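# Move the bottle and beaker tray to another bench

## Task

Carry the tray holding bottles and beakers so that it rests entirely on the other bench, with every bottle and beaker still standing upright inside it at the end. The task fails if any bottle or beaker tilts as far as halfway or touches the floor, or if a glass beaker breaks (a drop of more than a few centimetres or a hard knock will break one). The task also fails if the robot falls over or ends up tilted. Finish by releasing the tray and moving away, because a result that holds only while the robot supports it does not count.

## Robot and tools

Robot: a wheeled base with a vertical column, a tilting head, and two six-joint arms (left and right), each ending in a two-finger gripper. Folded, as at the start, it measures 0.73 m long, 0.62 m wide and 1.88 m tall, and its front sits 0.40 m ahead of the column. The base drives forward/back and turns in place only; it cannot move sideways. Loose objects may occasionally get nudged by something else.

Frames: the base frame has its origin on the floor under the column, midway between the drive wheels, with x forward, y to the left and z up. left_hand and right_hand are reported in this frame at the point where the fingers meet (the fingertips reach 8 mm further). The hand's z axis points along the fingers (quat_wxyz maps (0, 0, 1) onto it) and its y axis runs along the opening. The odometry frame is the base frame as it was when the scene began.

execute_actions: "actions" is a list with either no action (just report state and images) or exactly one action. An action may contain "base", "joints", or both, plus optional "speeds"; its motions start together. "base" holds exactly one relative command: {"translate_m": d}, a straight drive of d metres from the current spot, forward positive, range -3 to 3; or {"rotate_rad": d}, a turn in place of d radians, counter-clockwise seen from above (left) positive, range -3.2 to 3.2. "joints" is one dictionary keyed by joint name with absolute targets: head_tilt_rad -0.61 to 1.308 (0 about level, positive tilts down); left_joint1_rad and right_joint1_rad -2.879 to 2.879; joint2 0 to 3.141; joint3 0 to 3.019; joint4 -1.692 to 1.57; joint5 -1.57 to 1.57 (positive swings the hand to the robot's right); joint6 -2.094 to 2.094 (positive rolls clockwise viewed from behind the hand); left_gripper_m and right_gripper_m 0 to 0.093 metres of fingertip gap. "Done" tolerances: head 0.03, joints 1-6 0.045, 0.14, 0.09, 0.055, 0.03, 0.035 rad, gripper 0.003 m. "speeds" lowers top speed for this action only: translate_m 0.05 to 0.8 m/s, rotate_rad 0.1 to 1 rad/s (the maxima are defaults); it does not slow arms. A base move needing more than 8.667 s is refused; no action exceeds 15 s. Unknown keys or out-of-range values get the whole call refused. A joint left out of an action may keep pushing toward its earlier target. "cameras" lists which of cam_head_left, cam_head_right, cam_left_wrist, cam_right_wrist, nav_camera to return (null, omitted or ["all"] gives all; [] gives none). If a call reports a stop, any later movement, wait or finished_scene calls in the same reply are skipped.

wait: {"seconds": 0 to 10}; commands nothing and returns state and images. zoom_image: {"camera", "region": [x0, y0, x1, y1]} in pixels of that camera's latest full image, origin top-left, at most 504 by 504. finished_scene: {"scene": current scene number}; ends the scene irreversibly and reports success, so the goal must already be met and stable. Replying without a tool call ends everything.

Arm geometry (approximate): with joint1 at -1.57 (left) or 1.57 (right) and joints 5, 6 at 0, the arm lies in a forward vertical plane 0.23 m beside the column. Let a = j2 - 0.35, b = 1.05 + j2 - j3, c = b - j4 (c = 1.57 means fingers straight down). Hand ahead = 0.12 + 0.39 sin a + 0.38 cos b + 0.25 cos c; up = 1.46 + 0.39 cos a - 0.38 sin b - 0.25 sin c. Example: j2, j3, j4 = 0.93, 0.78, 0.14 gives 0.60 m ahead, 1.21 m up. Reality sags lower and nearer the column by up to about 5 cm (about 12 cm under heavy or far loads); trust the reported hand position. Reach is about 1 m from the shoulder, lowest about 0.47 m up; the floor is unreachable.

Loads per arm, fingers down: 3.2 kg near 0.4 m ahead at 0.65-1.2 m up; 2 kg to 0.6 m ahead, 0.65-1.25 m up; 1 kg to 0.8 m ahead, 0.9-1.2 m up; 0.3 kg to 0.6 m ahead, 0.65-1.6 m up. A gripper holds roughly 2 to 6 kg. Flatter fingers or heavier loads make the arm settle lower, reporting time_out or off_target. Holding loads heats motors: MOTOR HOT from 85 °C; at 100 °C an OVER-TEMPERATURE FAULT drops that arm and gripper. Motor temperatures are listed per arm.

Gripping: command an opening smaller than the object; off_target is then expected. An opening staying 0.002 m or more above target means something is held. Fingers are 7 cm long; the housing is 10 cm wide, 7 cm thick; the wrist camera sticks out 11 cm on one side. Small target changes (under about 0.03 rad, 0.08 for joints 2 and 3) may not move a joint; for gentle contact step about 0.05 rad per call from your last target. A raised hand may first drift a few cm toward the column.

Result lines: base_status and joint_status give done, off_target, contact_stop (base only, wheel stalled), time_out, not_followed, or limit_stop_at_motor_heat. "joint command not followed" with a cause means a self-collision check withheld arm targets; back the moved joints off by at least 0.05 rad, move the other arm away, or drive away from the blocking object. on_its_own describes uncommanded behaviour; "held at" is a held target, not a position. A blocked arm keeps pushing and can overheat; resend its reported positions to relax it (a loaded arm sinks slightly each time). motor_effort covers left_wheel and right_wheel only, with peak in brackets. wheel_motors_off is 1 when an overload has cut the wheels (about 3 s of hard pushing cuts them for 2 s). base_odometry counts wheel turns, so slip looks like travel; if turned_by_wheels and turned_by_imu disagree by over about 4 % and 0.05 rad, the base hit something or slipped. base_tilt in degrees (forward, right) carries about 1 degree fixed error.

Cautions: after contact_stop, back 0.05 m away before turning or retrying. A bench top 0.30 to 1.20 m high can slide over the base and strike the column. Never let the arms collide or press on each other. Move the tray slowly and level so nothing tips or falls; release it fully on the bench, then withdraw. Camera calibration (intrinsics, distortion, base-to-camera transforms) is supplied with the session for image-based localisation.

Each tool is called after ">>>" as a command line: name --argument value for each argument, lists and objects as JSON in quotes; but a table of rows of numbers goes row by row, as --pt "numbers of a row", without its own name.

## Session

>>> execute_actions --actions '[]'

Scene clock: 0.00 s.
Motor temperatures (°C, as the motors report them): left_arm=[27 24 27 26 24 27] | right_arm=[25 27 26 26 24 26]
base_odometry: x=+0.000 y=+0.000 heading=+0.000 (m, m, rad; odometry frame)
turned_by_wheels: +0.000 (rad since the last result)
turned_by_imu: +0.000 (rad since the last result)
base_tilt: forward=+0.4 right=+0.4 (deg)
base_status: not commanded
joint_positions: head_tilt_rad=+0.870 left_joint1_rad=-1.583 left_joint2_rad=+0.888 left_joint3_rad=+0.429 left_joint4_rad=-0.974 left_joint5_rad=-0.024 left_joint6_rad=-0.057 left_gripper_m=+0.094 right_joint1_rad=+1.565 right_joint2_rad=+0.900 right_joint3_rad=+0.393 right_joint4_rad=-0.936 right_joint5_rad=+0.007 right_joint6_rad=-0.086 right_gripper_m=+0.094
joint_status: not commanded
wheel_motors_off: 0
motor_effort: left_wheel=+2 right_wheel=+2 (%)
left_hand: x=+0.1530 y=+0.2260 z=+1.2538 quat_wxyz=(+0.439, +0.015, -0.898, -0.020) (m; base frame)
right_hand: x=+0.1373 y=-0.2279 z=+1.2526 quat_wxyz=(+0.444, +0.037, -0.895, -0.014) (m; base frame)
pictures: cam_head_left, cam_head_right, cam_left_wrist, cam_right_wrist, nav_camera
Images, in order (width x height): cam_head_left 504x504, cam_head_right 504x504, cam_left_wrist 504x504, cam_right_wrist 504x504, nav_camera 504x504.

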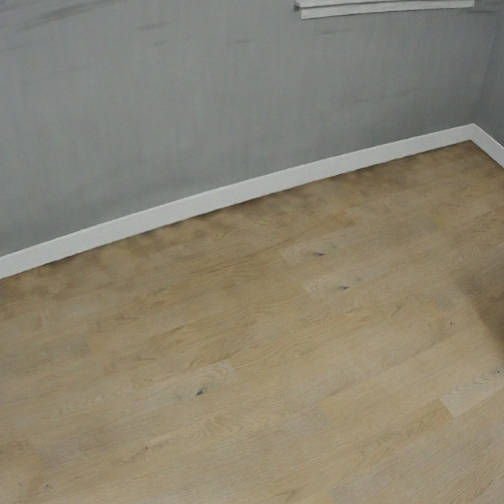

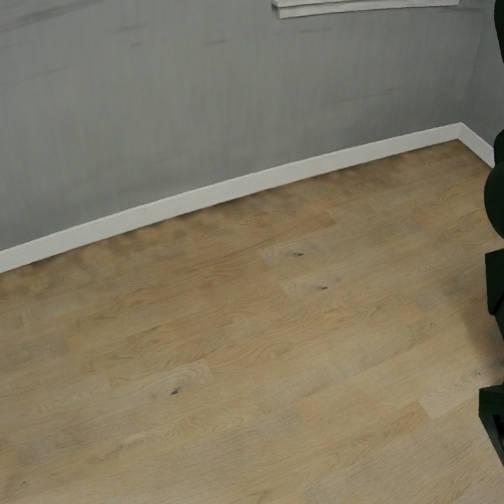

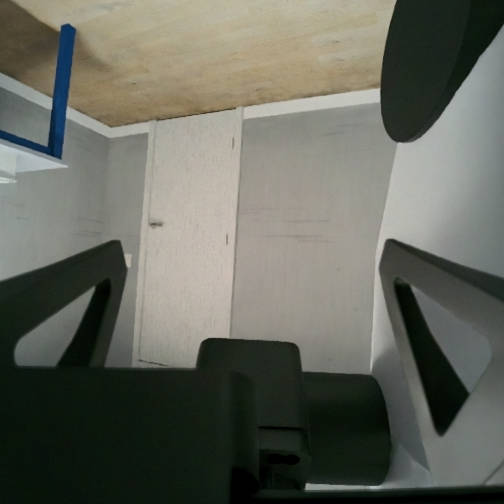

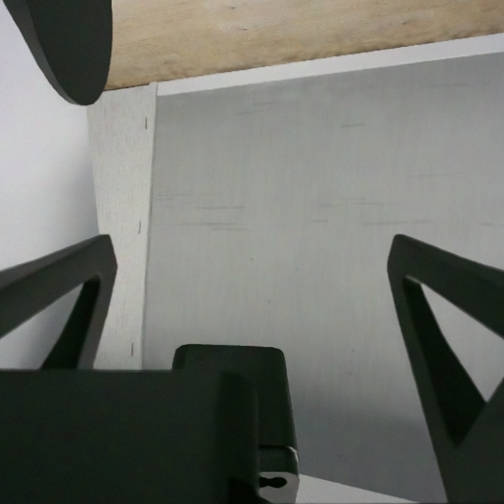

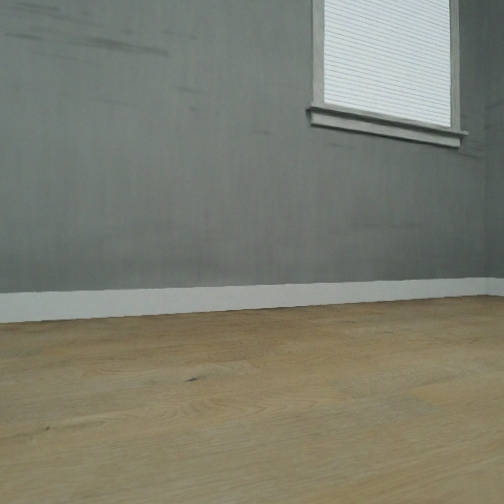

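>>> execute_actions --actions '[{"base":{"rotate_rad":2.2},"joints":{"head_tilt_rad":0.55}}]' --cameras '["cam_head_left","nav_camera"]'

Scene clock: 4.07 s.
Motor temperatures (°C, as the motors report them): left_arm=[27 24 27 26 24 27] | right_arm=[25 27 26 26 24 26]
base_odometry: x=+0.000 y=+0.000 heading=+2.199 (m, m, rad; odometry frame)
turned_by_wheels: +2.199 (rad since the last result)
turned_by_imu: +2.181 (rad since the last result)
base_tilt: forward=+0.4 right=+0.4 (deg)
base_status: done
joint_positions: head_tilt_rad=+0.568 left_joint1_rad=-1.583 left_joint2_rad=+0.888 left_joint3_rad=+0.429 left_joint4_rad=-0.974 left_joint5_rad=-0.024 left_joint6_rad=-0.057 left_gripper_m=+0.094 right_joint1_rad=+1.565 right_joint2_rad=+0.900 right_joint3_rad=+0.393 right_joint4_rad=-0.936 right_joint5_rad=+0.007 right_joint6_rad=-0.086 right_gripper_m=+0.094
joint_status: all done
wheel_motors_off: 0
motor_effort: left_wheel=-6(43) right_wheel=+6(43) (%)
left_hand: x=+0.1530 y=+0.2260 z=+1.2538 quat_wxyz=(+0.439, +0.015, -0.898, -0.020) (m; base frame)
right_hand: x=+0.1373 y=-0.2279 z=+1.2526 quat_wxyz=(+0.444, +0.037, -0.895, -0.014) (m; base frame)
pictures: cam_head_left, nav_camera
camera_calibration (this result's frames):
cam_head_left: T_world_to_cam=[[-0.0526246, -0.998541, 0.0121247, 0.0144172], [-0.447564, 0.01273, -0.894161, 1.38444], [0.892702, -0.0524815, -0.447581, 0.572394], [0, 0, 0, 1]] pos_world=[0.109407, 0.0268123, 1.49393]
Images, in order (width x height): cam_head_left 504x504, nav_camera 504x504.

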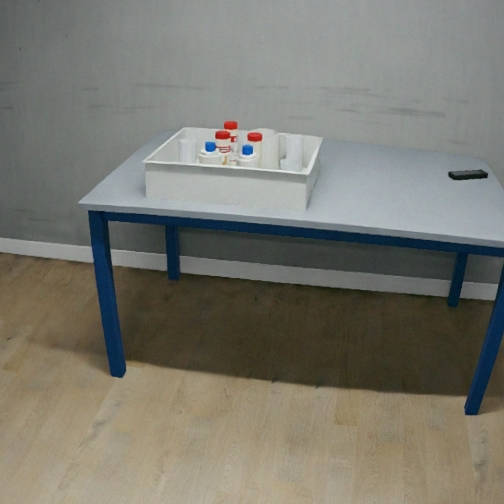

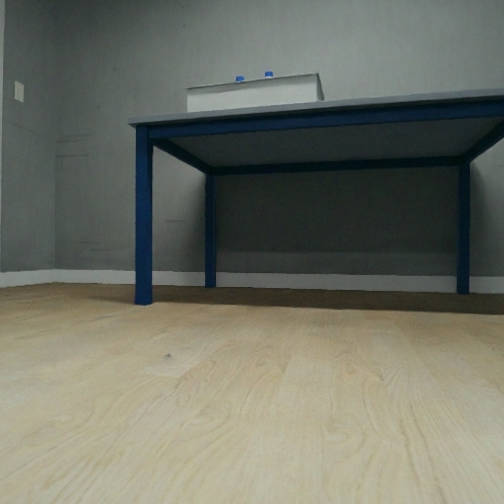

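>>> execute_actions --actions '[{"base":{"rotate_rad":1.3}}]' --cameras '["cam_head_left","nav_camera"]'

>>> execute_actions --actions '[{"base":{"rotate_rad":1.1}}]' --cameras '["cam_head_left","nav_camera"]'

Scene clock: 7.13 s.
Motor temperatures (°C, as the motors report them): left_arm=[27 24 27 26 24 27] | right_arm=[25 27 26 26 24 26]
base_odometry: x=+0.000 y=+0.000 heading=-2.785 (m, m, rad; odometry frame)
turned_by_wheels: +1.299 (rad since the last result)
turned_by_imu: +1.290 (rad since the last result)
base_tilt: forward=+0.4 right=+0.4 (deg)
base_status: done
joint_positions: head_tilt_rad=+0.568 left_joint1_rad=-1.583 left_joint2_rad=+0.888 left_joint3_rad=+0.429 left_joint4_rad=-0.974 left_joint5_rad=-0.024 left_joint6_rad=-0.057 left_gripper_m=+0.094 right_joint1_rad=+1.565 right_joint2_rad=+0.900 right_joint3_rad=+0.393 right_joint4_rad=-0.936 right_joint5_rad=+0.007 right_joint6_rad=-0.086 right_gripper_m=+0.094
joint_status: not commanded
wheel_motors_off: 0
motor_effort: left_wheel=-6(31) right_wheel=+5(28) (%)
left_hand: x=+0.1530 y=+0.2260 z=+1.2538 quat_wxyz=(+0.439, +0.015, -0.898, -0.020) (m; base frame)
right_hand: x=+0.1373 y=-0.2279 z=+1.2526 quat_wxyz=(+0.444, +0.037, -0.895, -0.014) (m; base frame)
pictures: cam_head_left, nav_camera
camera_calibration (this result's frames):
cam_head_left: T_world_to_cam=[[-0.052625, -0.998541, 0.0121229, 0.01442], [-0.447533, 0.01273, -0.894177, 1.38446], [0.892717, -0.0524815, -0.44755, 0.572346], [0, 0, 0, 1]] pos_world=[0.109408, 0.0268123, 1.49393]
Images, in order (width x height): cam_head_left 504x504, nav_camera 504x504.

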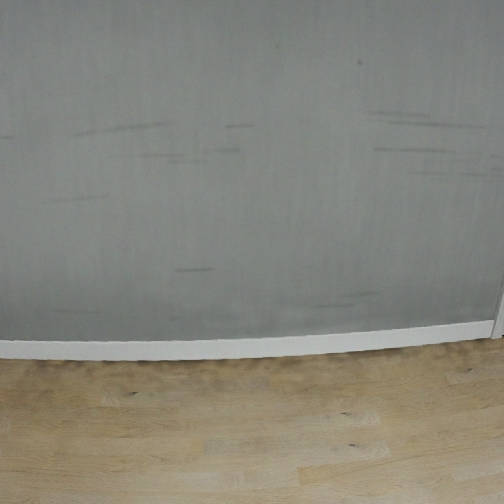

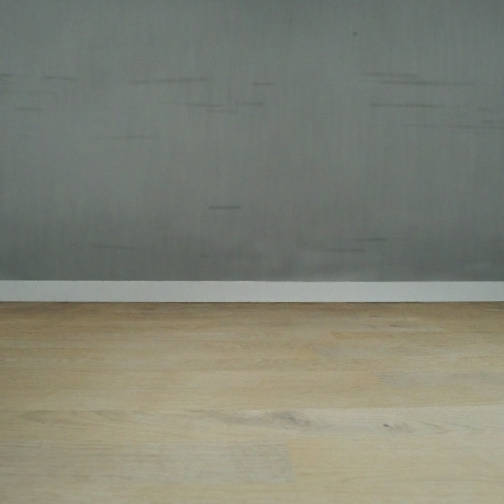

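Scene clock: 9.80 s.
Motor temperatures (°C, as the motors report them): left_arm=[27 24 27 26 24 27] | right_arm=[25 27 26 26 24 26]
base_odometry: x=+0.000 y=+0.000 heading=-1.686 (m, m, rad; odometry frame)
turned_by_wheels: +1.099 (rad since the last result)
turned_by_imu: +1.091 (rad since the last result)
base_tilt: forward=+0.4 right=+0.4 (deg)
base_status: done
joint_positions: head_tilt_rad=+0.568 left_joint1_rad=-1.583 left_joint2_rad=+0.888 left_joint3_rad=+0.429 left_joint4_rad=-0.974 left_joint5_rad=-0.024 left_joint6_rad=-0.057 left_gripper_m=+0.094 right_joint1_rad=+1.565 right_joint2_rad=+0.900 right_joint3_rad=+0.394 right_joint4_rad=-0.936 right_joint5_rad=+0.007 right_joint6_rad=-0.086 right_gripper_m=+0.094
joint_status: not commanded
wheel_motors_off: 0
motor_effort: left_wheel=-6(32) right_wheel=+5(27) (%)
left_hand: x=+0.1530 y=+0.2260 z=+1.2538 quat_wxyz=(+0.439, +0.015, -0.898, -0.020) (m; base frame)
right_hand: x=+0.1375 y=-0.2279 z=+1.2526 quat_wxyz=(+0.443, +0.037, -0.895, -0.014) (m; base frame)
pictures: cam_head_left, nav_camera
camera_calibration (this result's frames):
cam_head_left: T_world_to_cam=[[-0.0526253, -0.998541, 0.0121217, 0.0144219], [-0.447512, 0.01273, -0.894187, 1.38448], [0.892728, -0.0524815, -0.447529, 0.572313], [0, 0, 0, 1]] pos_world=[0.10941, 0.0268123, 1.49393]
Images, in order (width x height): cam_head_left 504x504, nav_camera 504x504.

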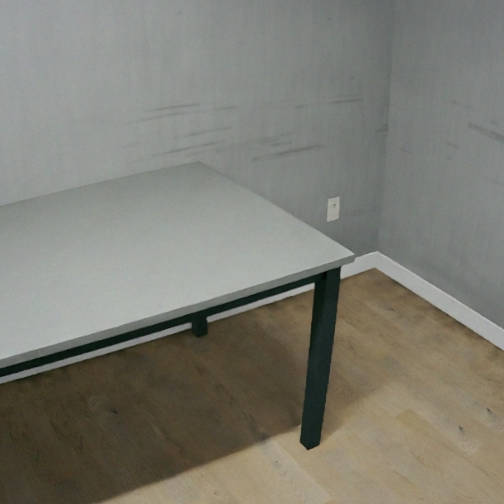

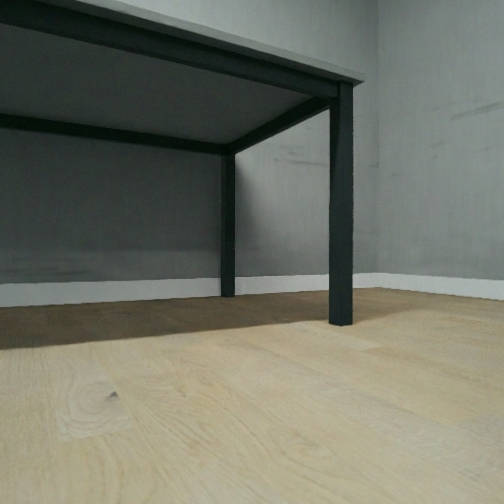

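>>> execute_actions --actions '[{"base":{"rotate_rad":-1.945}}]' --cameras '[]'

>>> execute_actions --actions '[{"base":{"translate_m":0.81}}]' --cameras '[]'

>>> execute_actions --actions '[{"base":{"rotate_rad":-0.74},"joints":{"head_tilt_rad":0.6}}]' --cameras '["cam_head_left","nav_camera"]'

Scene clock: 15.23 s.
Motor temperatures (°C, as the motors report them): left_arm=[27 24 27 26 24 27] | right_arm=[25 27 26 26 24 26]
base_odometry: x=+0.000 y=+0.000 heading=+2.653 (m, m, rad; odometry frame)
turned_by_wheels: -1.944 (rad since the last result)
turned_by_imu: -1.930 (rad since the last result)
base_tilt: forward=+0.4 right=+0.5 (deg)
base_status: done
joint_positions: head_tilt_rad=+0.568 left_joint1_rad=-1.583 left_joint2_rad=+0.888 left_joint3_rad=+0.429 left_joint4_rad=-0.974 left_joint5_rad=-0.024 left_joint6_rad=-0.057 left_gripper_m=+0.094 right_joint1_rad=+1.565 right_joint2_rad=+0.900 right_joint3_rad=+0.394 right_joint4_rad=-0.936 right_joint5_rad=+0.007 right_joint6_rad=-0.086 right_gripper_m=+0.094
joint_status: not commanded
wheel_motors_off: 0
motor_effort: left_wheel=+6(40) right_wheel=-4(26) (%)
left_hand: x=+0.1530 y=+0.2260 z=+1.2538 quat_wxyz=(+0.439, +0.015, -0.898, -0.020) (m; base frame)
right_hand: x=+0.1375 y=-0.2279 z=+1.2526 quat_wxyz=(+0.443, +0.037, -0.895, -0.014) (m; base frame)
pictures: none
No camera images: the call's "cameras" was empty. Leave "cameras" out to get every camera's image.

Scene clock: 18.03 s.
Motor temperatures (°C, as the motors report them): left_arm=[27 25 27 26 24 27] | right_arm=[25 27 26 26 24 26]
base_odometry: x=-0.715 y=+0.380 heading=+2.653 (m, m, rad; odometry frame)
turned_by_wheels: +0.000 (rad since the last result)
turned_by_imu: -0.002 (rad since the last result)
base_tilt: forward=+0.5 right=+0.4 (deg)
base_status: done
joint_positions: head_tilt_rad=+0.567 left_joint1_rad=-1.583 left_joint2_rad=+0.888 left_joint3_rad=+0.431 left_joint4_rad=-0.974 left_joint5_rad=-0.024 left_joint6_rad=-0.057 left_gripper_m=+0.094 right_joint1_rad=+1.565 right_joint2_rad=+0.900 right_joint3_rad=+0.396 right_joint4_rad=-0.936 right_joint5_rad=+0.007 right_joint6_rad=-0.086 right_gripper_m=+0.094
joint_status: not commanded
wheel_motors_off: 0
motor_effort: left_wheel=+0(67) right_wheel=+0(44) (%)
left_hand: x=+0.1540 y=+0.2260 z=+1.2535 quat_wxyz=(+0.438, +0.015, -0.899, -0.020) (m; base frame)
right_hand: x=+0.1387 y=-0.2279 z=+1.2521 quat_wxyz=(+0.442, +0.037, -0.896, -0.014) (m; base frame)
pictures: none
No camera images: the call's "cameras" was empty. Leave "cameras" out to get every camera's image.

Scene clock: 20.33 s.
Motor temperatures (°C, as the motors report them): left_arm=[27 25 27 26 24 27] | right_arm=[25 27 26 26 24 26]
base_odometry: x=-0.715 y=+0.380 heading=+1.914 (m, m, rad; odometry frame)
turned_by_wheels: -0.739 (rad since the last result)
turned_by_imu: -0.732 (rad since the last result)
base_tilt: forward=+0.4 right=+0.4 (deg)
base_status: done
joint_positions: head_tilt_rad=+0.603 left_joint1_rad=-1.583 left_joint2_rad=+0.888 left_joint3_rad=+0.431 left_joint4_rad=-0.974 left_joint5_rad=-0.024 left_joint6_rad=-0.057 left_gripper_m=+0.094 right_joint1_rad=+1.565 right_joint2_rad=+0.900 right_joint3_rad=+0.396 right_joint4_rad=-0.936 right_joint5_rad=+0.007 right_joint6_rad=-0.086 right_gripper_m=+0.094
joint_status: all done
wheel_motors_off: 0
motor_effort: left_wheel=+6(47) right_wheel=-5(43) (%)
left_hand: x=+0.1540 y=+0.2260 z=+1.2535 quat_wxyz=(+0.438, +0.015, -0.899, -0.020) (m; base frame)
right_hand: x=+0.1387 y=-0.2279 z=+1.2521 quat_wxyz=(+0.442, +0.037, -0.896, -0.014) (m; base frame)
pictures: cam_head_left, nav_camera
camera_calibration (this result's frames):
cam_head_left: T_world_to_cam=[[-0.0521614, -0.998541, 0.0139838, 0.011531], [-0.479001, 0.01273, -0.877722, 1.3607], [0.876263, -0.0524815, -0.478966, 0.621549], [0, 0, 0, 1]] pos_world=[0.107735, 0.0268123, 1.49185]
Images, in order (width x height): cam_head_left 504x504, nav_camera 504x504.

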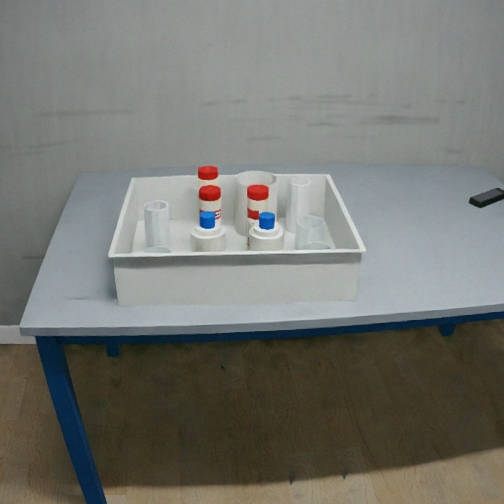

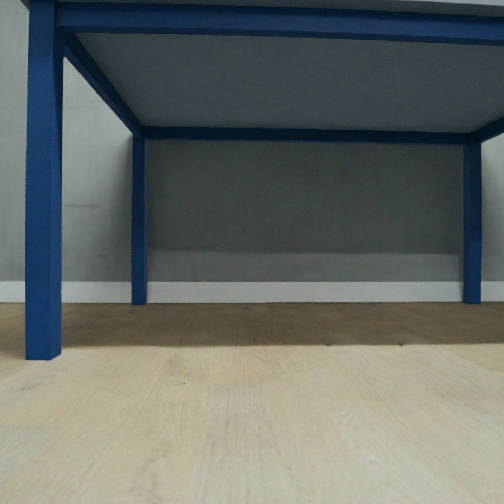

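>>> zoom_image --camera "cam_head_left" --region '[90,150,390,320]'

Region (90, 150, 390, 320) of cam_head_left's 504x504 image, scaled by 1.680, with more detail than that image has; it fills the top 286 rows of this view, and the rest is white.

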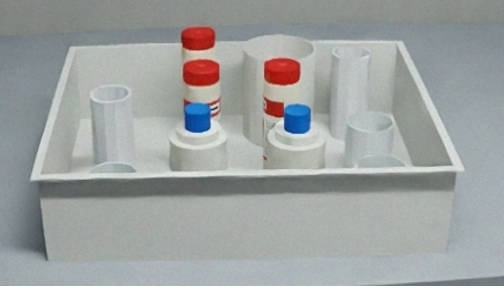

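>>> execute_actions --actions '[{"joints":{"left_joint1_rad":-1.50,"right_joint1_rad":1.50,"left_joint2_rad":1.40,"right_joint2_rad":1.40,"left_joint3_rad":1.143,"right_joint3_rad":1.143,"left_joint4_rad":-0.26,"right_joint4_rad":-0.26,"left_joint5_rad":0,"right_joint5_rad":0,"left_joint6_rad":0,"right_joint6_rad":0,"head_tilt_rad":0.85},"base":{"translate_m":0.6}}]'

Scene clock: 25.93 s.
Motor temperatures (°C, as the motors report them): left_arm=[27 25 27 26 24 27] | right_arm=[25 28 26 26 24 26]
base_odometry: x=-0.917 y=+0.945 heading=+1.914 (m, m, rad; odometry frame)
turned_by_wheels: +0.000 (rad since the last result)
turned_by_imu: -0.002 (rad since the last result)
base_tilt: forward=+0.4 right=+0.5 (deg)
base_status: done
joint_positions: head_tilt_rad=+0.852 left_joint1_rad=-1.499 left_joint2_rad=+1.398 left_joint3_rad=+1.136 left_joint4_rad=-0.262 left_joint5_rad=-0.001 left_joint6_rad=-0.012 left_gripper_m=+0.094 right_joint1_rad=+1.498 right_joint2_rad=+1.398 right_joint3_rad=+1.141 right_joint4_rad=-0.271 right_joint5_rad=+0.001 right_joint6_rad=-0.007 right_gripper_m=+0.094
joint_status: all done
wheel_motors_off: 0
motor_effort: left_wheel=+0(68) right_wheel=+0(46) (%)
left_hand: x=+0.5557 y=+0.2679 z=+1.0335 quat_wxyz=(+0.000, +0.024, -0.999, -0.031) (m; base frame)
right_hand: x=+0.5569 y=-0.2699 z=+1.0340 quat_wxyz=(+0.002, -0.015, -0.999, +0.032) (m; base frame)
pictures: cam_head_left, cam_head_right, cam_left_wrist, cam_right_wrist, nav_camera
camera_calibration (this result's frames):
cam_head_left: T_world_to_cam=[[-0.047117, -0.998541, 0.0263885, -0.00782435], [-0.680242, 0.01273, -0.732877, 1.1477], [0.731472, -0.0524815, -0.679849, 0.938149], [0, 0, 0, 1]] pos_world=[0.0941133, 0.0268123, 1.47913]
cam_head_right: T_world_to_cam=[[-0.0433639, -0.998536, 0.0323263, -0.0851487], [-0.691765, 0.00666474, -0.722092, 1.1275], [0.72082, -0.0536749, -0.691041, 0.953399], [0, 0, 0, 1]] pos_world=[0.089043, -0.041365, 1.47575]
cam_left_wrist: T_world_to_cam=[[0.0346441, -0.996498, -0.076106, 0.329051], [-0.811231, -0.072516, 0.580212, -0.121508], [-0.583699, 0.0416386, -0.810902, 1.2792], [0, 0, 0, 1]] pos_world=[0.636698, 0.265823, 1.13285]
cam_right_wrist: T_world_to_cam=[[-0.0297343, -0.998357, 0.0489892, -0.298584], [-0.805736, 0.0529439, 0.589904, -0.141027], [-0.591528, -0.0219321, -0.805986, 1.28209], [0, 0, 0, 1]] pos_world=[0.635884, -0.262508, 1.13117]
Images, in order (width x height): cam_head_left 504x504, cam_head_right 504x504, cam_left_wrist 504x504, cam_right_wrist 504x504, nav_camera 504x504.

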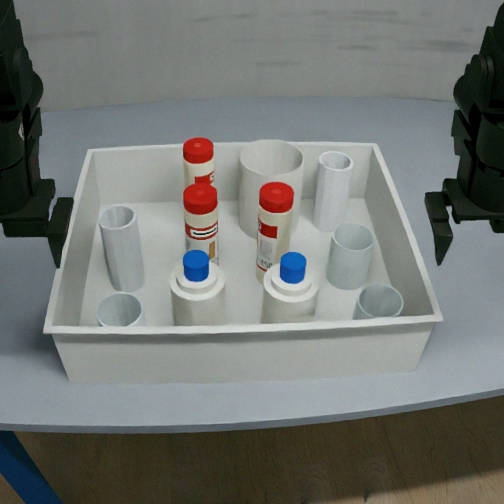

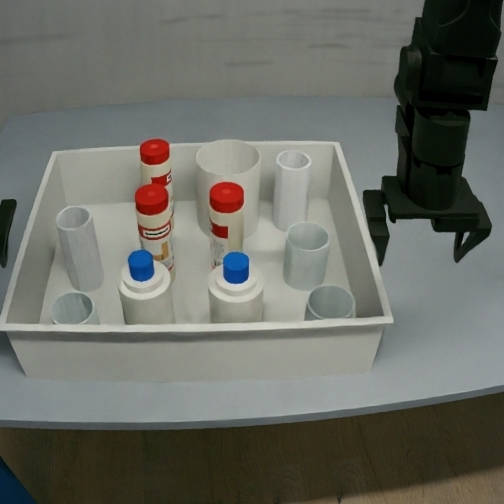

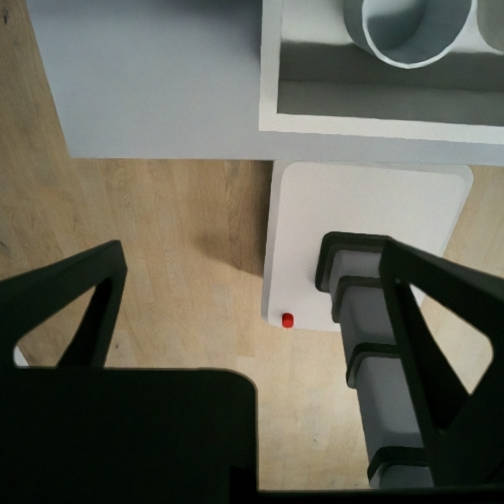

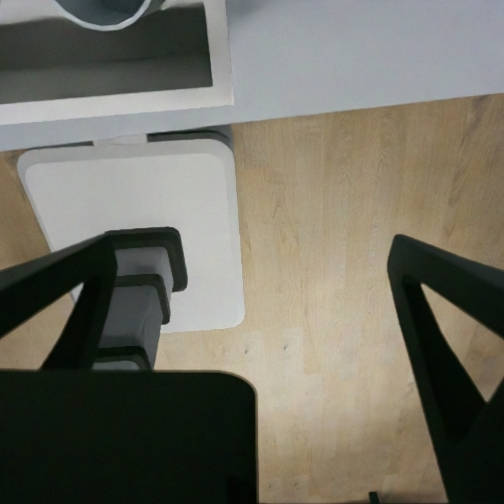

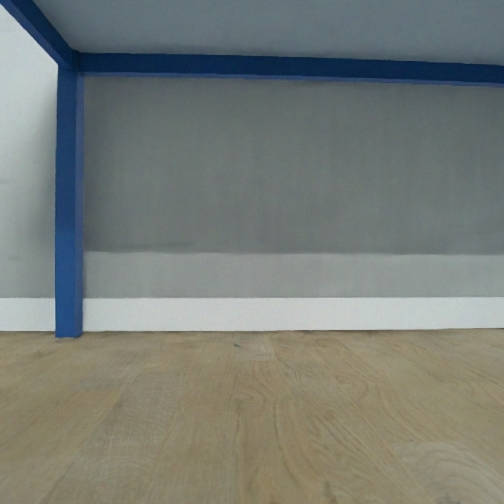

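>>> execute_actions --actions '[{"joints":{"left_gripper_m":0.055,"right_gripper_m":0.055,"left_joint2_rad":1.55,"right_joint2_rad":1.55,"left_joint3_rad":1.25,"right_joint3_rad":1.25,"left_joint4_rad":-0.22,"right_joint4_rad":-0.22,"head_tilt_rad":1.0},"base":{"translate_m":0.19},"speeds":{"translate_m":0.2}}]'

Scene clock: 29.33 s.
Motor temperatures (°C, as the motors report them): left_arm=[27 26 27 26 24 27] | right_arm=[25 28 26 26 24 26]
base_odometry: x=-0.981 y=+1.124 heading=+1.915 (m, m, rad; odometry frame)
turned_by_wheels: +0.001 (rad since the last result)
turned_by_imu: -0.001 (rad since the last result)
base_tilt: forward=+0.4 right=+0.4 (deg)
base_status: done
joint_positions: head_tilt_rad=+1.000 left_joint1_rad=-1.499 left_joint2_rad=+1.558 left_joint3_rad=+1.242 left_joint4_rad=-0.225 left_joint5_rad=-0.001 left_joint6_rad=-0.012 left_gripper_m=+0.055 right_joint1_rad=+1.498 right_joint2_rad=+1.550 right_joint3_rad=+1.246 right_joint4_rad=-0.234 right_joint5_rad=+0.001 right_joint6_rad=-0.007 right_gripper_m=+0.055
joint_status: all done
wheel_motors_off: 0
motor_effort: left_wheel=+1(44) right_wheel=+0(32) (%)
left_hand: x=+0.5576 y=+0.2717 z=+0.9732 quat_wxyz=(+0.009, +0.024, -0.999, -0.031) (m; base frame)
right_hand: x=+0.5617 y=-0.2737 z=+0.9770 quat_wxyz=(+0.007, -0.015, -0.999, +0.032) (m; base frame)
pictures: cam_head_left, cam_head_right, cam_left_wrist, cam_right_wrist, nav_camera
camera_calibration (this result's frames):
cam_head_left: T_world_to_cam=[[-0.0427021, -0.998541, 0.0330589, -0.0183175], [-0.781037, 0.01273, -0.624355, 0.985613], [0.623023, -0.0524815, -0.780441, 1.09848], [0, 0, 0, 1]] pos_world=[0.0846375, 0.0268123, 1.47328]
cam_head_right: T_world_to_cam=[[-0.0381131, -0.998536, 0.0383772, -0.0947296], [-0.79084, 0.00666474, -0.611987, 0.962891], [0.610835, -0.0536749, -0.789936, 1.1112], [0, 0, 0, 1]] pos_world=[0.0791238, -0.041365, 1.47069]
cam_left_wrist: T_world_to_cam=[[0.034405, -0.996507, -0.0760865, 0.32831], [-0.801327, -0.0730014, 0.593755, -0.103299], [-0.597236, 0.0405421, -0.80104, 1.22958], [0, 0, 0, 1]] pos_world=[0.640276, 0.269773, 1.07125]
cam_right_wrist: T_world_to_cam=[[-0.0298811, -0.998356, 0.0489203, -0.299279], [-0.799599, 0.0532431, 0.598169, -0.114771], [-0.59979, -0.0212427, -0.799875, 1.23784], [0, 0, 0, 1]] pos_world=[0.641729, -0.266381, 1.07341]
Images, in order (width x height): cam_head_left 504x504, cam_head_right 504x504, cam_left_wrist 504x504, cam_right_wrist 504x504, nav_camera 504x504.

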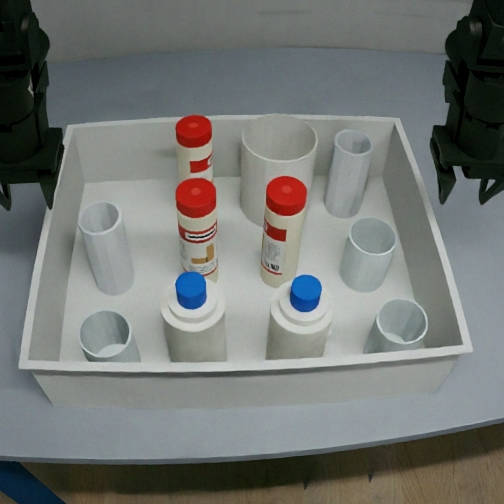

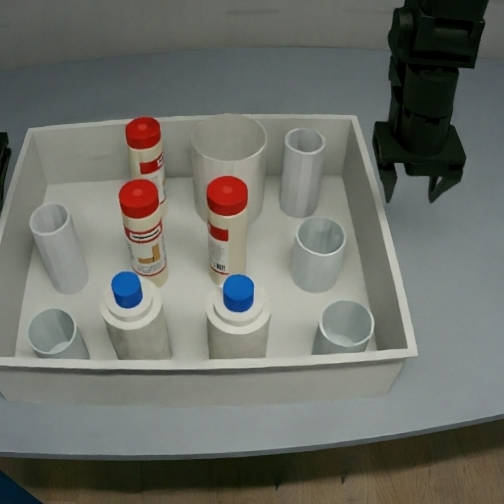

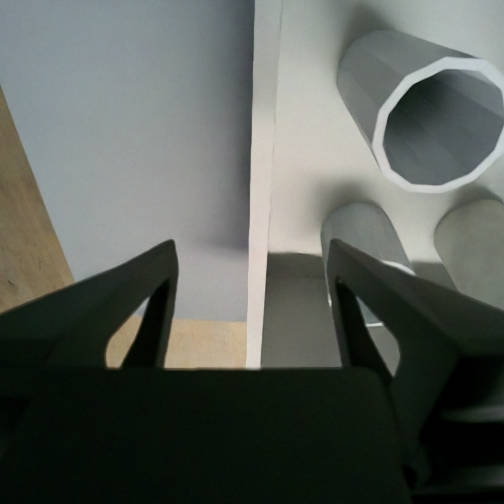

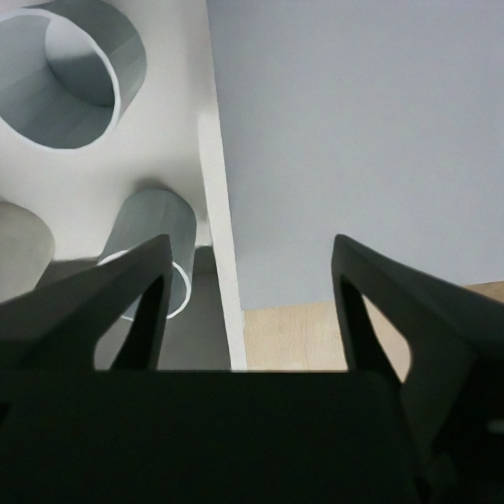

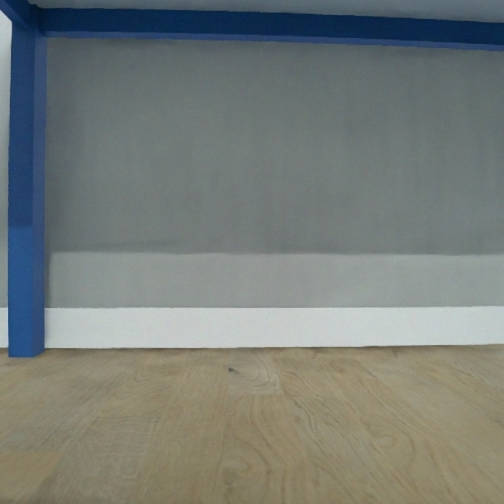

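>>> execute_actions --actions '[{"joints":{"right_joint1_rad":1.535,"left_joint2_rad":1.68,"right_joint2_rad":1.68,"left_joint3_rad":1.32,"right_joint3_rad":1.32,"left_joint4_rad":-0.16,"right_joint4_rad":-0.16}}]'

Scene clock: 31.60 s.
Motor temperatures (°C, as the motors report them): left_arm=[27 26 27 26 24 27] | right_arm=[25 28 26 26 24 26]
base_odometry: x=-0.981 y=+1.124 heading=+1.915 (m, m, rad; odometry frame)
turned_by_wheels: +0.000 (rad since the last result)
turned_by_imu: -0.001 (rad since the last result)
base_tilt: forward=+0.4 right=+0.5 (deg)
base_status: not commanded
joint_positions: head_tilt_rad=+1.000 left_joint1_rad=-1.499 left_joint2_rad=+1.683 left_joint3_rad=+1.323 left_joint4_rad=-0.160 left_joint5_rad=-0.001 left_joint6_rad=-0.012 left_gripper_m=+0.055 right_joint1_rad=+1.538 right_joint2_rad=+1.678 right_joint3_rad=+1.314 right_joint4_rad=-0.168 right_joint5_rad=+0.001 right_joint6_rad=-0.007 right_gripper_m=+0.055
joint_status: all done
wheel_motors_off: 0
motor_effort: left_wheel=+2(2) right_wheel=-2(3) (%)
left_hand: x=+0.5605 y=+0.2748 z=+0.9244 quat_wxyz=(-0.002, +0.024, -0.999, -0.031) (m; base frame)
right_hand: x=+0.5557 y=-0.2487 z=+0.9246 quat_wxyz=(+0.005, -0.005, -1.000, +0.015) (m; base frame)
pictures: cam_head_left, cam_head_right, cam_left_wrist, cam_right_wrist, nav_camera
camera_calibration (this result's frames):
cam_head_left: T_world_to_cam=[[-0.0427021, -0.998541, 0.0330589, -0.0183175], [-0.781037, 0.01273, -0.624356, 0.985613], [0.623024, -0.0524815, -0.78044, 1.09848], [0, 0, 0, 1]] pos_world=[0.0846375, 0.0268123, 1.47328]
cam_head_right: T_world_to_cam=[[-0.0381131, -0.998536, 0.0383772, -0.0947296], [-0.79084, 0.00666474, -0.611987, 0.962891], [0.610835, -0.0536749, -0.789936, 1.1112], [0, 0, 0, 1]] pos_world=[0.0791239, -0.041365, 1.47069]
cam_left_wrist: T_world_to_cam=[[0.0347093, -0.996495, -0.0761107, 0.327464], [-0.813892, -0.0723804, 0.57649, -0.0489024], [-0.579979, 0.0419363, -0.813551, 1.19352], [0, 0, 0, 1]] pos_world=[0.641051, 0.272725, 1.02411]
cam_right_wrist: T_world_to_cam=[[-0.00979816, -0.99985, 0.0142912, -0.251499], [-0.803261, 0.0163819, 0.595402, -0.0941293], [-0.595547, -0.00564571, -0.8033, 1.19747], [0, 0, 0, 1]] pos_world=[0.635073, -0.243159, 1.02156]
Images, in order (width x height): cam_head_left 504x504, cam_head_right 504x504, cam_left_wrist 504x504, cam_right_wrist 504x504, nav_camera 504x504.

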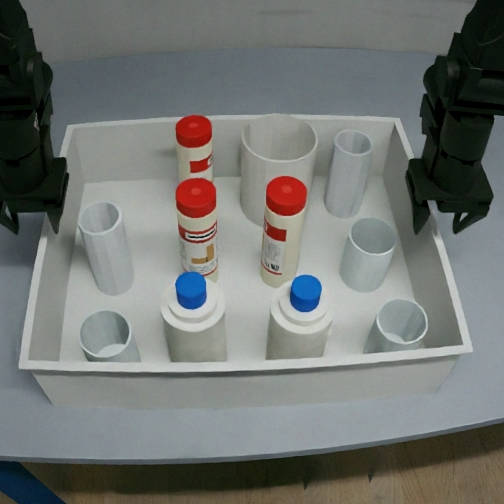

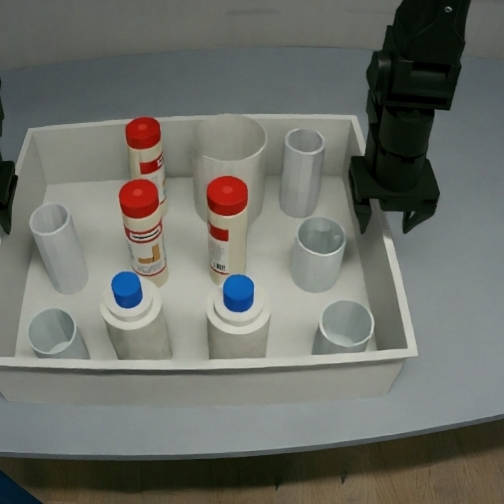

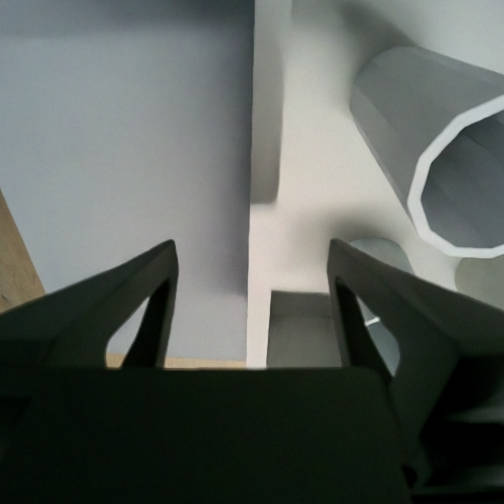

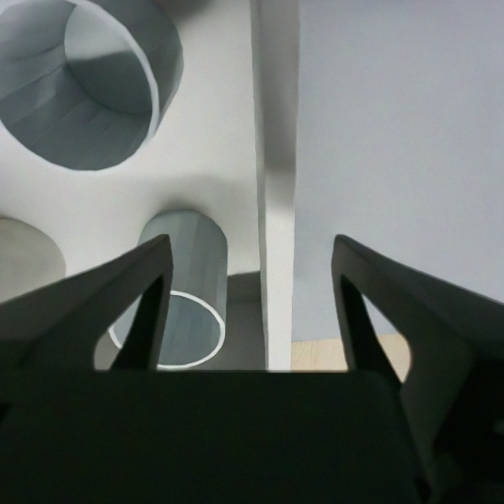

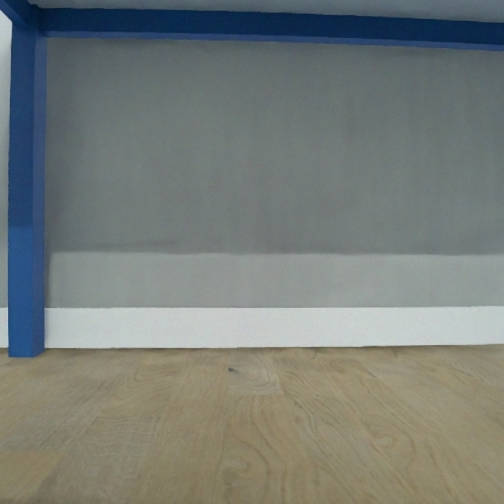

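>>> execute_actions --actions '[{"joints":{"left_joint2_rad":1.79,"right_joint2_rad":1.79,"left_joint3_rad":1.40,"right_joint3_rad":1.40,"left_joint4_rad":-0.13,"right_joint4_rad":-0.13}}]' --cameras '["cam_left_wrist","cam_right_wrist"]'

>>> execute_actions --actions '[{"joints":{"left_joint2_rad":1.88,"right_joint2_rad":1.88,"left_joint3_rad":1.47,"right_joint3_rad":1.47,"left_joint4_rad":-0.11,"right_joint4_rad":-0.11}}]' --cameras '["cam_left_wrist","cam_right_wrist","cam_head_left","cam_head_right"]'

Scene clock: 34.33 s.
Motor temperatures (°C, as the motors report them): left_arm=[27 27 27 26 24 27] | right_arm=[25 29 26 26 24 26]
base_odometry: x=-0.981 y=+1.124 heading=+1.915 (m, m, rad; odometry frame)
turned_by_wheels: +0.000 (rad since the last result)
turned_by_imu: -0.001 (rad since the last result)
base_tilt: forward=+0.5 right=+0.4 (deg)
base_status: not commanded
joint_positions: head_tilt_rad=+1.000 left_joint1_rad=-1.499 left_joint2_rad=+1.791 left_joint3_rad=+1.402 left_joint4_rad=-0.133 left_joint5_rad=-0.001 left_joint6_rad=-0.012 left_gripper_m=+0.055 right_joint1_rad=+1.538 right_joint2_rad=+1.782 right_joint3_rad=+1.396 right_joint4_rad=-0.141 right_joint5_rad=+0.001 right_joint6_rad=-0.007 right_gripper_m=+0.055
joint_status: all done
wheel_motors_off: 0
motor_effort: left_wheel=+2(2) right_wheel=+0(2) (%)
left_hand: x=+0.5563 y=+0.2773 z=+0.8818 quat_wxyz=(-0.001, +0.024, -0.999, -0.031) (m; base frame)
right_hand: x=+0.5563 y=-0.2499 z=+0.8842 quat_wxyz=(+0.002, -0.005, -1.000, +0.015) (m; base frame)
pictures: cam_left_wrist, cam_right_wrist
camera_calibration (this result's frames):
cam_left_wrist: T_world_to_cam=[[0.0346821, -0.996496, -0.0761088, 0.326865], [-0.812785, -0.072437, 0.578043, -0.0295201], [-0.58153, 0.0418123, -0.812449, 1.15629], [0, 0, 0, 1]] pos_world=[0.63709, 0.275234, 0.981371]
cam_right_wrist: T_world_to_cam=[[-0.00971665, -0.99985, 0.0143297, -0.25216], [-0.806655, 0.0163064, 0.590797, -0.0636195], [-0.590942, -0.00581856, -0.806693, 1.16573], [0, 0, 0, 1]] pos_world=[0.635111, -0.244302, 0.981586]
Images, in order (width x height): cam_left_wrist 504x504, cam_right_wrist 504x504.

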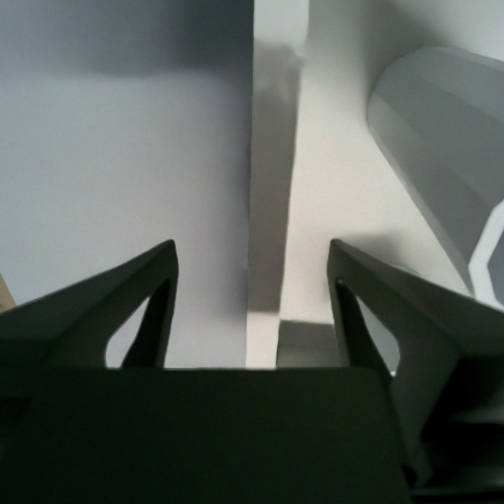

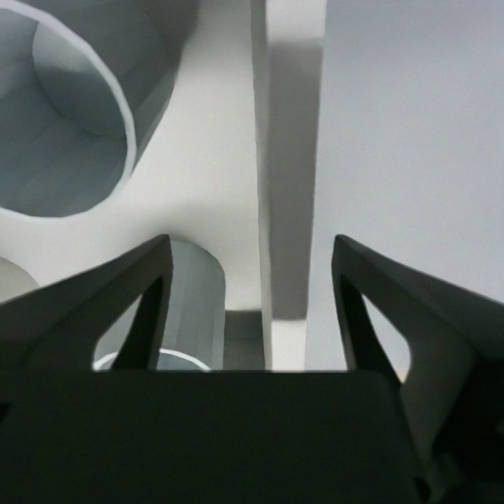

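Scene clock: 35.17 s.
Motor temperatures (°C, as the motors report them): left_arm=[27 27 27 26 24 27] | right_arm=[25 29 26 26 24 26]
base_odometry: x=-0.981 y=+1.124 heading=+1.915 (m, m, rad; odometry frame)
turned_by_wheels: +0.000 (rad since the last result)
turned_by_imu: +0.000 (rad since the last result)
base_tilt: forward=+0.4 right=+0.4 (deg)
base_status: not commanded
joint_positions: head_tilt_rad=+1.000 left_joint1_rad=-1.499 left_joint2_rad=+1.878 left_joint3_rad=+1.471 left_joint4_rad=-0.114 left_joint5_rad=-0.001 left_joint6_rad=-0.012 left_gripper_m=+0.055 right_joint1_rad=+1.538 right_joint2_rad=+1.870 right_joint3_rad=+1.466 right_joint4_rad=-0.123 right_joint5_rad=+0.001 right_joint6_rad=-0.007 right_gripper_m=+0.055
joint_status: all done
wheel_motors_off: 0
motor_effort: left_wheel=+2(3) right_wheel=+0(2) (%)
left_hand: x=+0.5524 y=+0.2793 z=+0.8478 quat_wxyz=(-0.001, +0.024, -0.999, -0.031) (m; base frame)
right_hand: x=+0.5529 y=-0.2508 z=+0.8494 quat_wxyz=(+0.001, -0.005, -1.000, +0.015) (m; base frame)
pictures: cam_head_left, cam_head_right, cam_left_wrist, cam_right_wrist
camera_calibration (this result's frames):
cam_head_left: T_world_to_cam=[[-0.0427021, -0.998541, 0.0330589, -0.0183175], [-0.781037, 0.01273, -0.624355, 0.985613], [0.623024, -0.0524815, -0.78044, 1.09848], [0, 0, 0, 1]] pos_world=[0.0846375, 0.0268123, 1.47328]
cam_head_right: T_world_to_cam=[[-0.0381131, -0.998536, 0.0383772, -0.0947296], [-0.79084, 0.00666474, -0.611987, 0.962891], [0.610835, -0.0536749, -0.789936, 1.1112], [0, 0, 0, 1]] pos_world=[0.0791239, -0.041365, 1.47069]
cam_left_wrist: T_world_to_cam=[[0.034693, -0.996496, -0.0761095, 0.32637], [-0.813228, -0.0724144, 0.577422, -0.0121323], [-0.58091, 0.0418619, -0.812891, 1.12635], [0, 0, 0, 1]] pos_world=[0.633116, 0.277197, 0.947441]
cam_right_wrist: T_world_to_cam=[[-0.0097058, -0.99985, 0.0143349, -0.252642], [-0.807106, 0.0162962, 0.590182, -0.0450368], [-0.590327, -0.00584158, -0.807143, 1.13573], [0, 0, 0, 1]] pos_world=[0.631651, -0.245236, 0.946899]
Images, in order (width x height): cam_head_left 504x504, cam_head_right 504x504, cam_left_wrist 504x504, cam_right_wrist 504x504.

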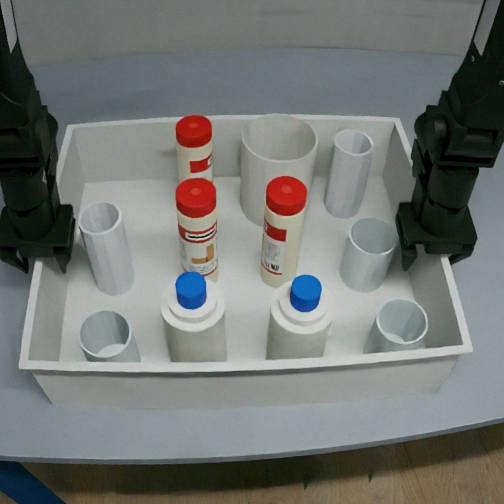

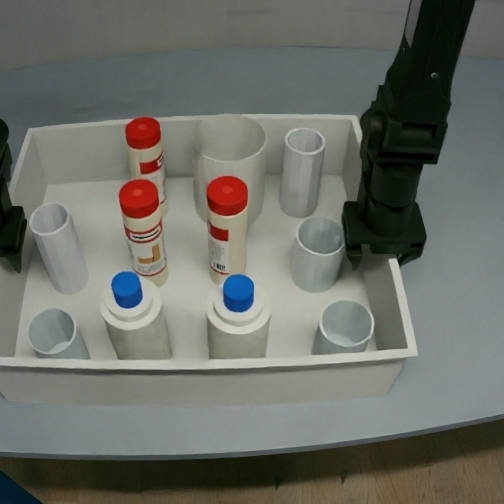

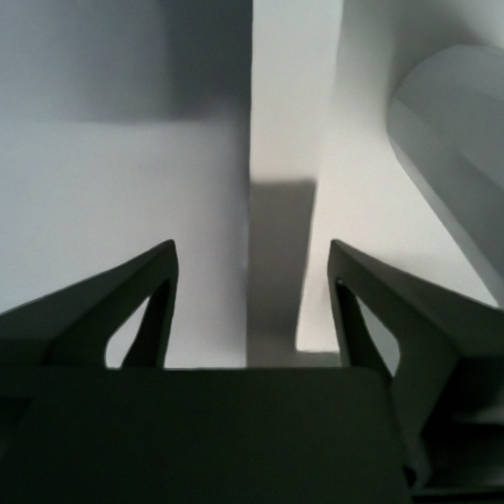

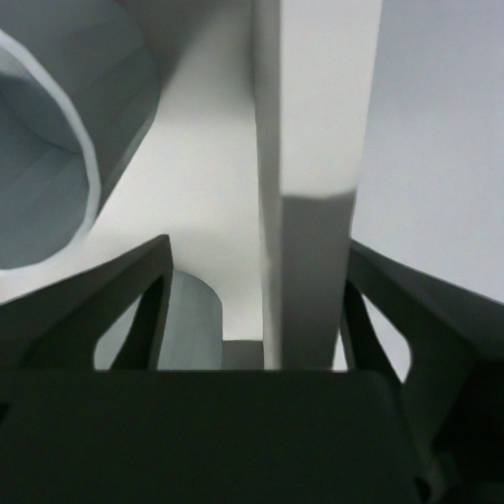

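>>> execute_actions --actions '[{"joints":{"left_gripper_m":0,"right_gripper_m":0}}]' --cameras '["cam_left_wrist","cam_right_wrist","cam_head_left","cam_head_right"]'

Scene clock: 36.10 s.
Motor temperatures (°C, as the motors report them): left_arm=[27 27 27 26 24 27] | right_arm=[25 29 26 26 25 26]
base_odometry: x=-0.981 y=+1.124 heading=+1.915 (m, m, rad; odometry frame)
turned_by_wheels: +0.000 (rad since the last result)
turned_by_imu: +0.000 (rad since the last result)
base_tilt: forward=+0.4 right=+0.4 (deg)
base_status: not commanded
joint_positions: head_tilt_rad=+1.000 left_joint1_rad=-1.498 left_joint2_rad=+1.878 left_joint3_rad=+1.471 left_joint4_rad=-0.112 left_joint5_rad=+0.036 left_joint6_rad=+0.008 left_gripper_m=+0.009 right_joint1_rad=+1.521 right_joint2_rad=+1.871 right_joint3_rad=+1.466 right_joint4_rad=-0.123 right_joint5_rad=-0.035 right_joint6_rad=-0.046 right_gripper_m=+0.008
joint_status: left_gripper_m off_target (ended at +0.009, target +0.000); right_gripper_m off_target (ended at +0.008, target +0.000)
wheel_motors_off: 0
motor_effort: left_wheel=+0(2) right_wheel=-1(1) (%)
left_hand: x=+0.5532 y=+0.2743 z=+0.8476 quat_wxyz=(-0.003, +0.014, -1.000, -0.014) (m; base frame)
right_hand: x=+0.5526 y=-0.2573 z=+0.8495 quat_wxyz=(+0.001, +0.011, -1.000, +0.004) (m; base frame)
pictures: cam_head_left, cam_head_right, cam_left_wrist, cam_right_wrist
camera_calibration (this result's frames):
cam_head_left: T_world_to_cam=[[-0.0427021, -0.998541, 0.0330589, -0.0183175], [-0.781037, 0.01273, -0.624355, 0.985613], [0.623024, -0.0524815, -0.78044, 1.09848], [0, 0, 0, 1]] pos_world=[0.0846375, 0.0268123, 1.47328]
cam_head_right: T_world_to_cam=[[-0.0381131, -0.998536, 0.0383772, -0.0947296], [-0.79084, 0.00666474, -0.611987, 0.962891], [0.610835, -0.0536749, -0.789936, 1.1112], [0, 0, 0, 1]] pos_world=[0.0791239, -0.041365, 1.47069]
cam_left_wrist: T_world_to_cam=[[0.0147557, -0.999035, -0.0413722, 0.303596], [-0.815851, -0.0359509, 0.577144, -0.0200823], [-0.578074, 0.0252374, -0.815594, 1.1321], [0, 0, 0, 1]] pos_world=[0.633575, 0.274009, 0.947486]
cam_right_wrist: T_world_to_cam=[[0.0206966, -0.999755, -0.00786315, -0.257058], [-0.806822, -0.0213462, 0.590408, -0.0553273], [-0.590432, -0.00587527, -0.807066, 1.13559], [0, 0, 0, 1]] pos_world=[0.631167, -0.251504, 0.947138]
Images, in order (width x height): cam_head_left 504x504, cam_head_right 504x504, cam_left_wrist 504x504, cam_right_wrist 504x504.

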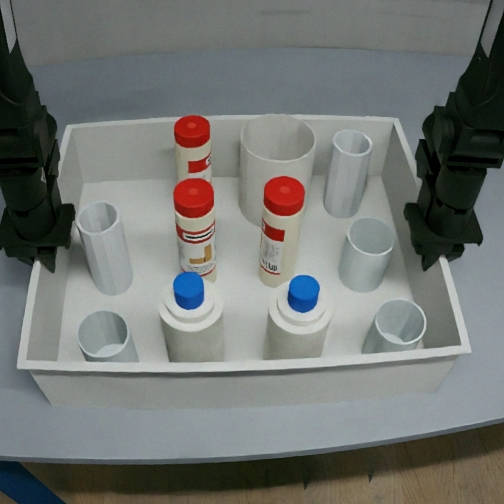

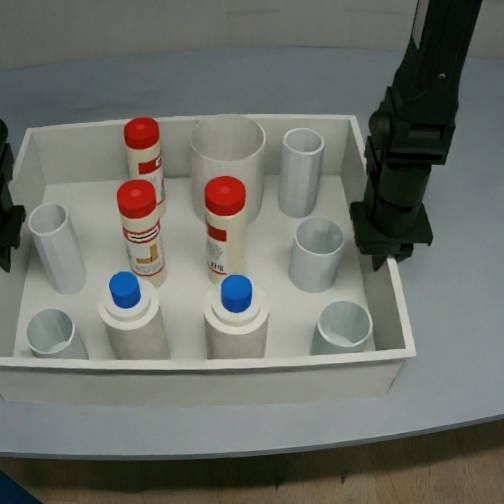

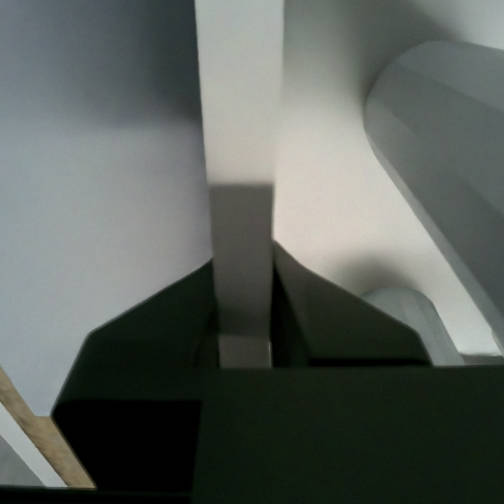

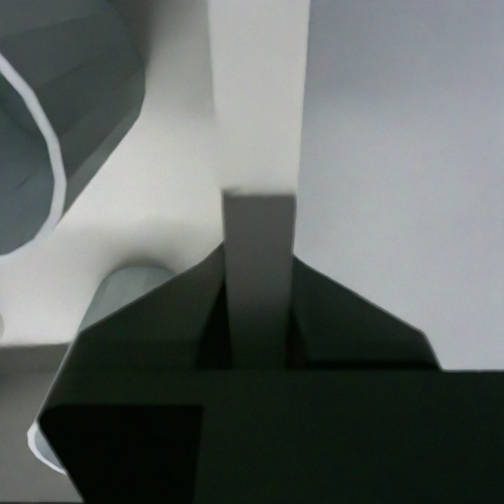

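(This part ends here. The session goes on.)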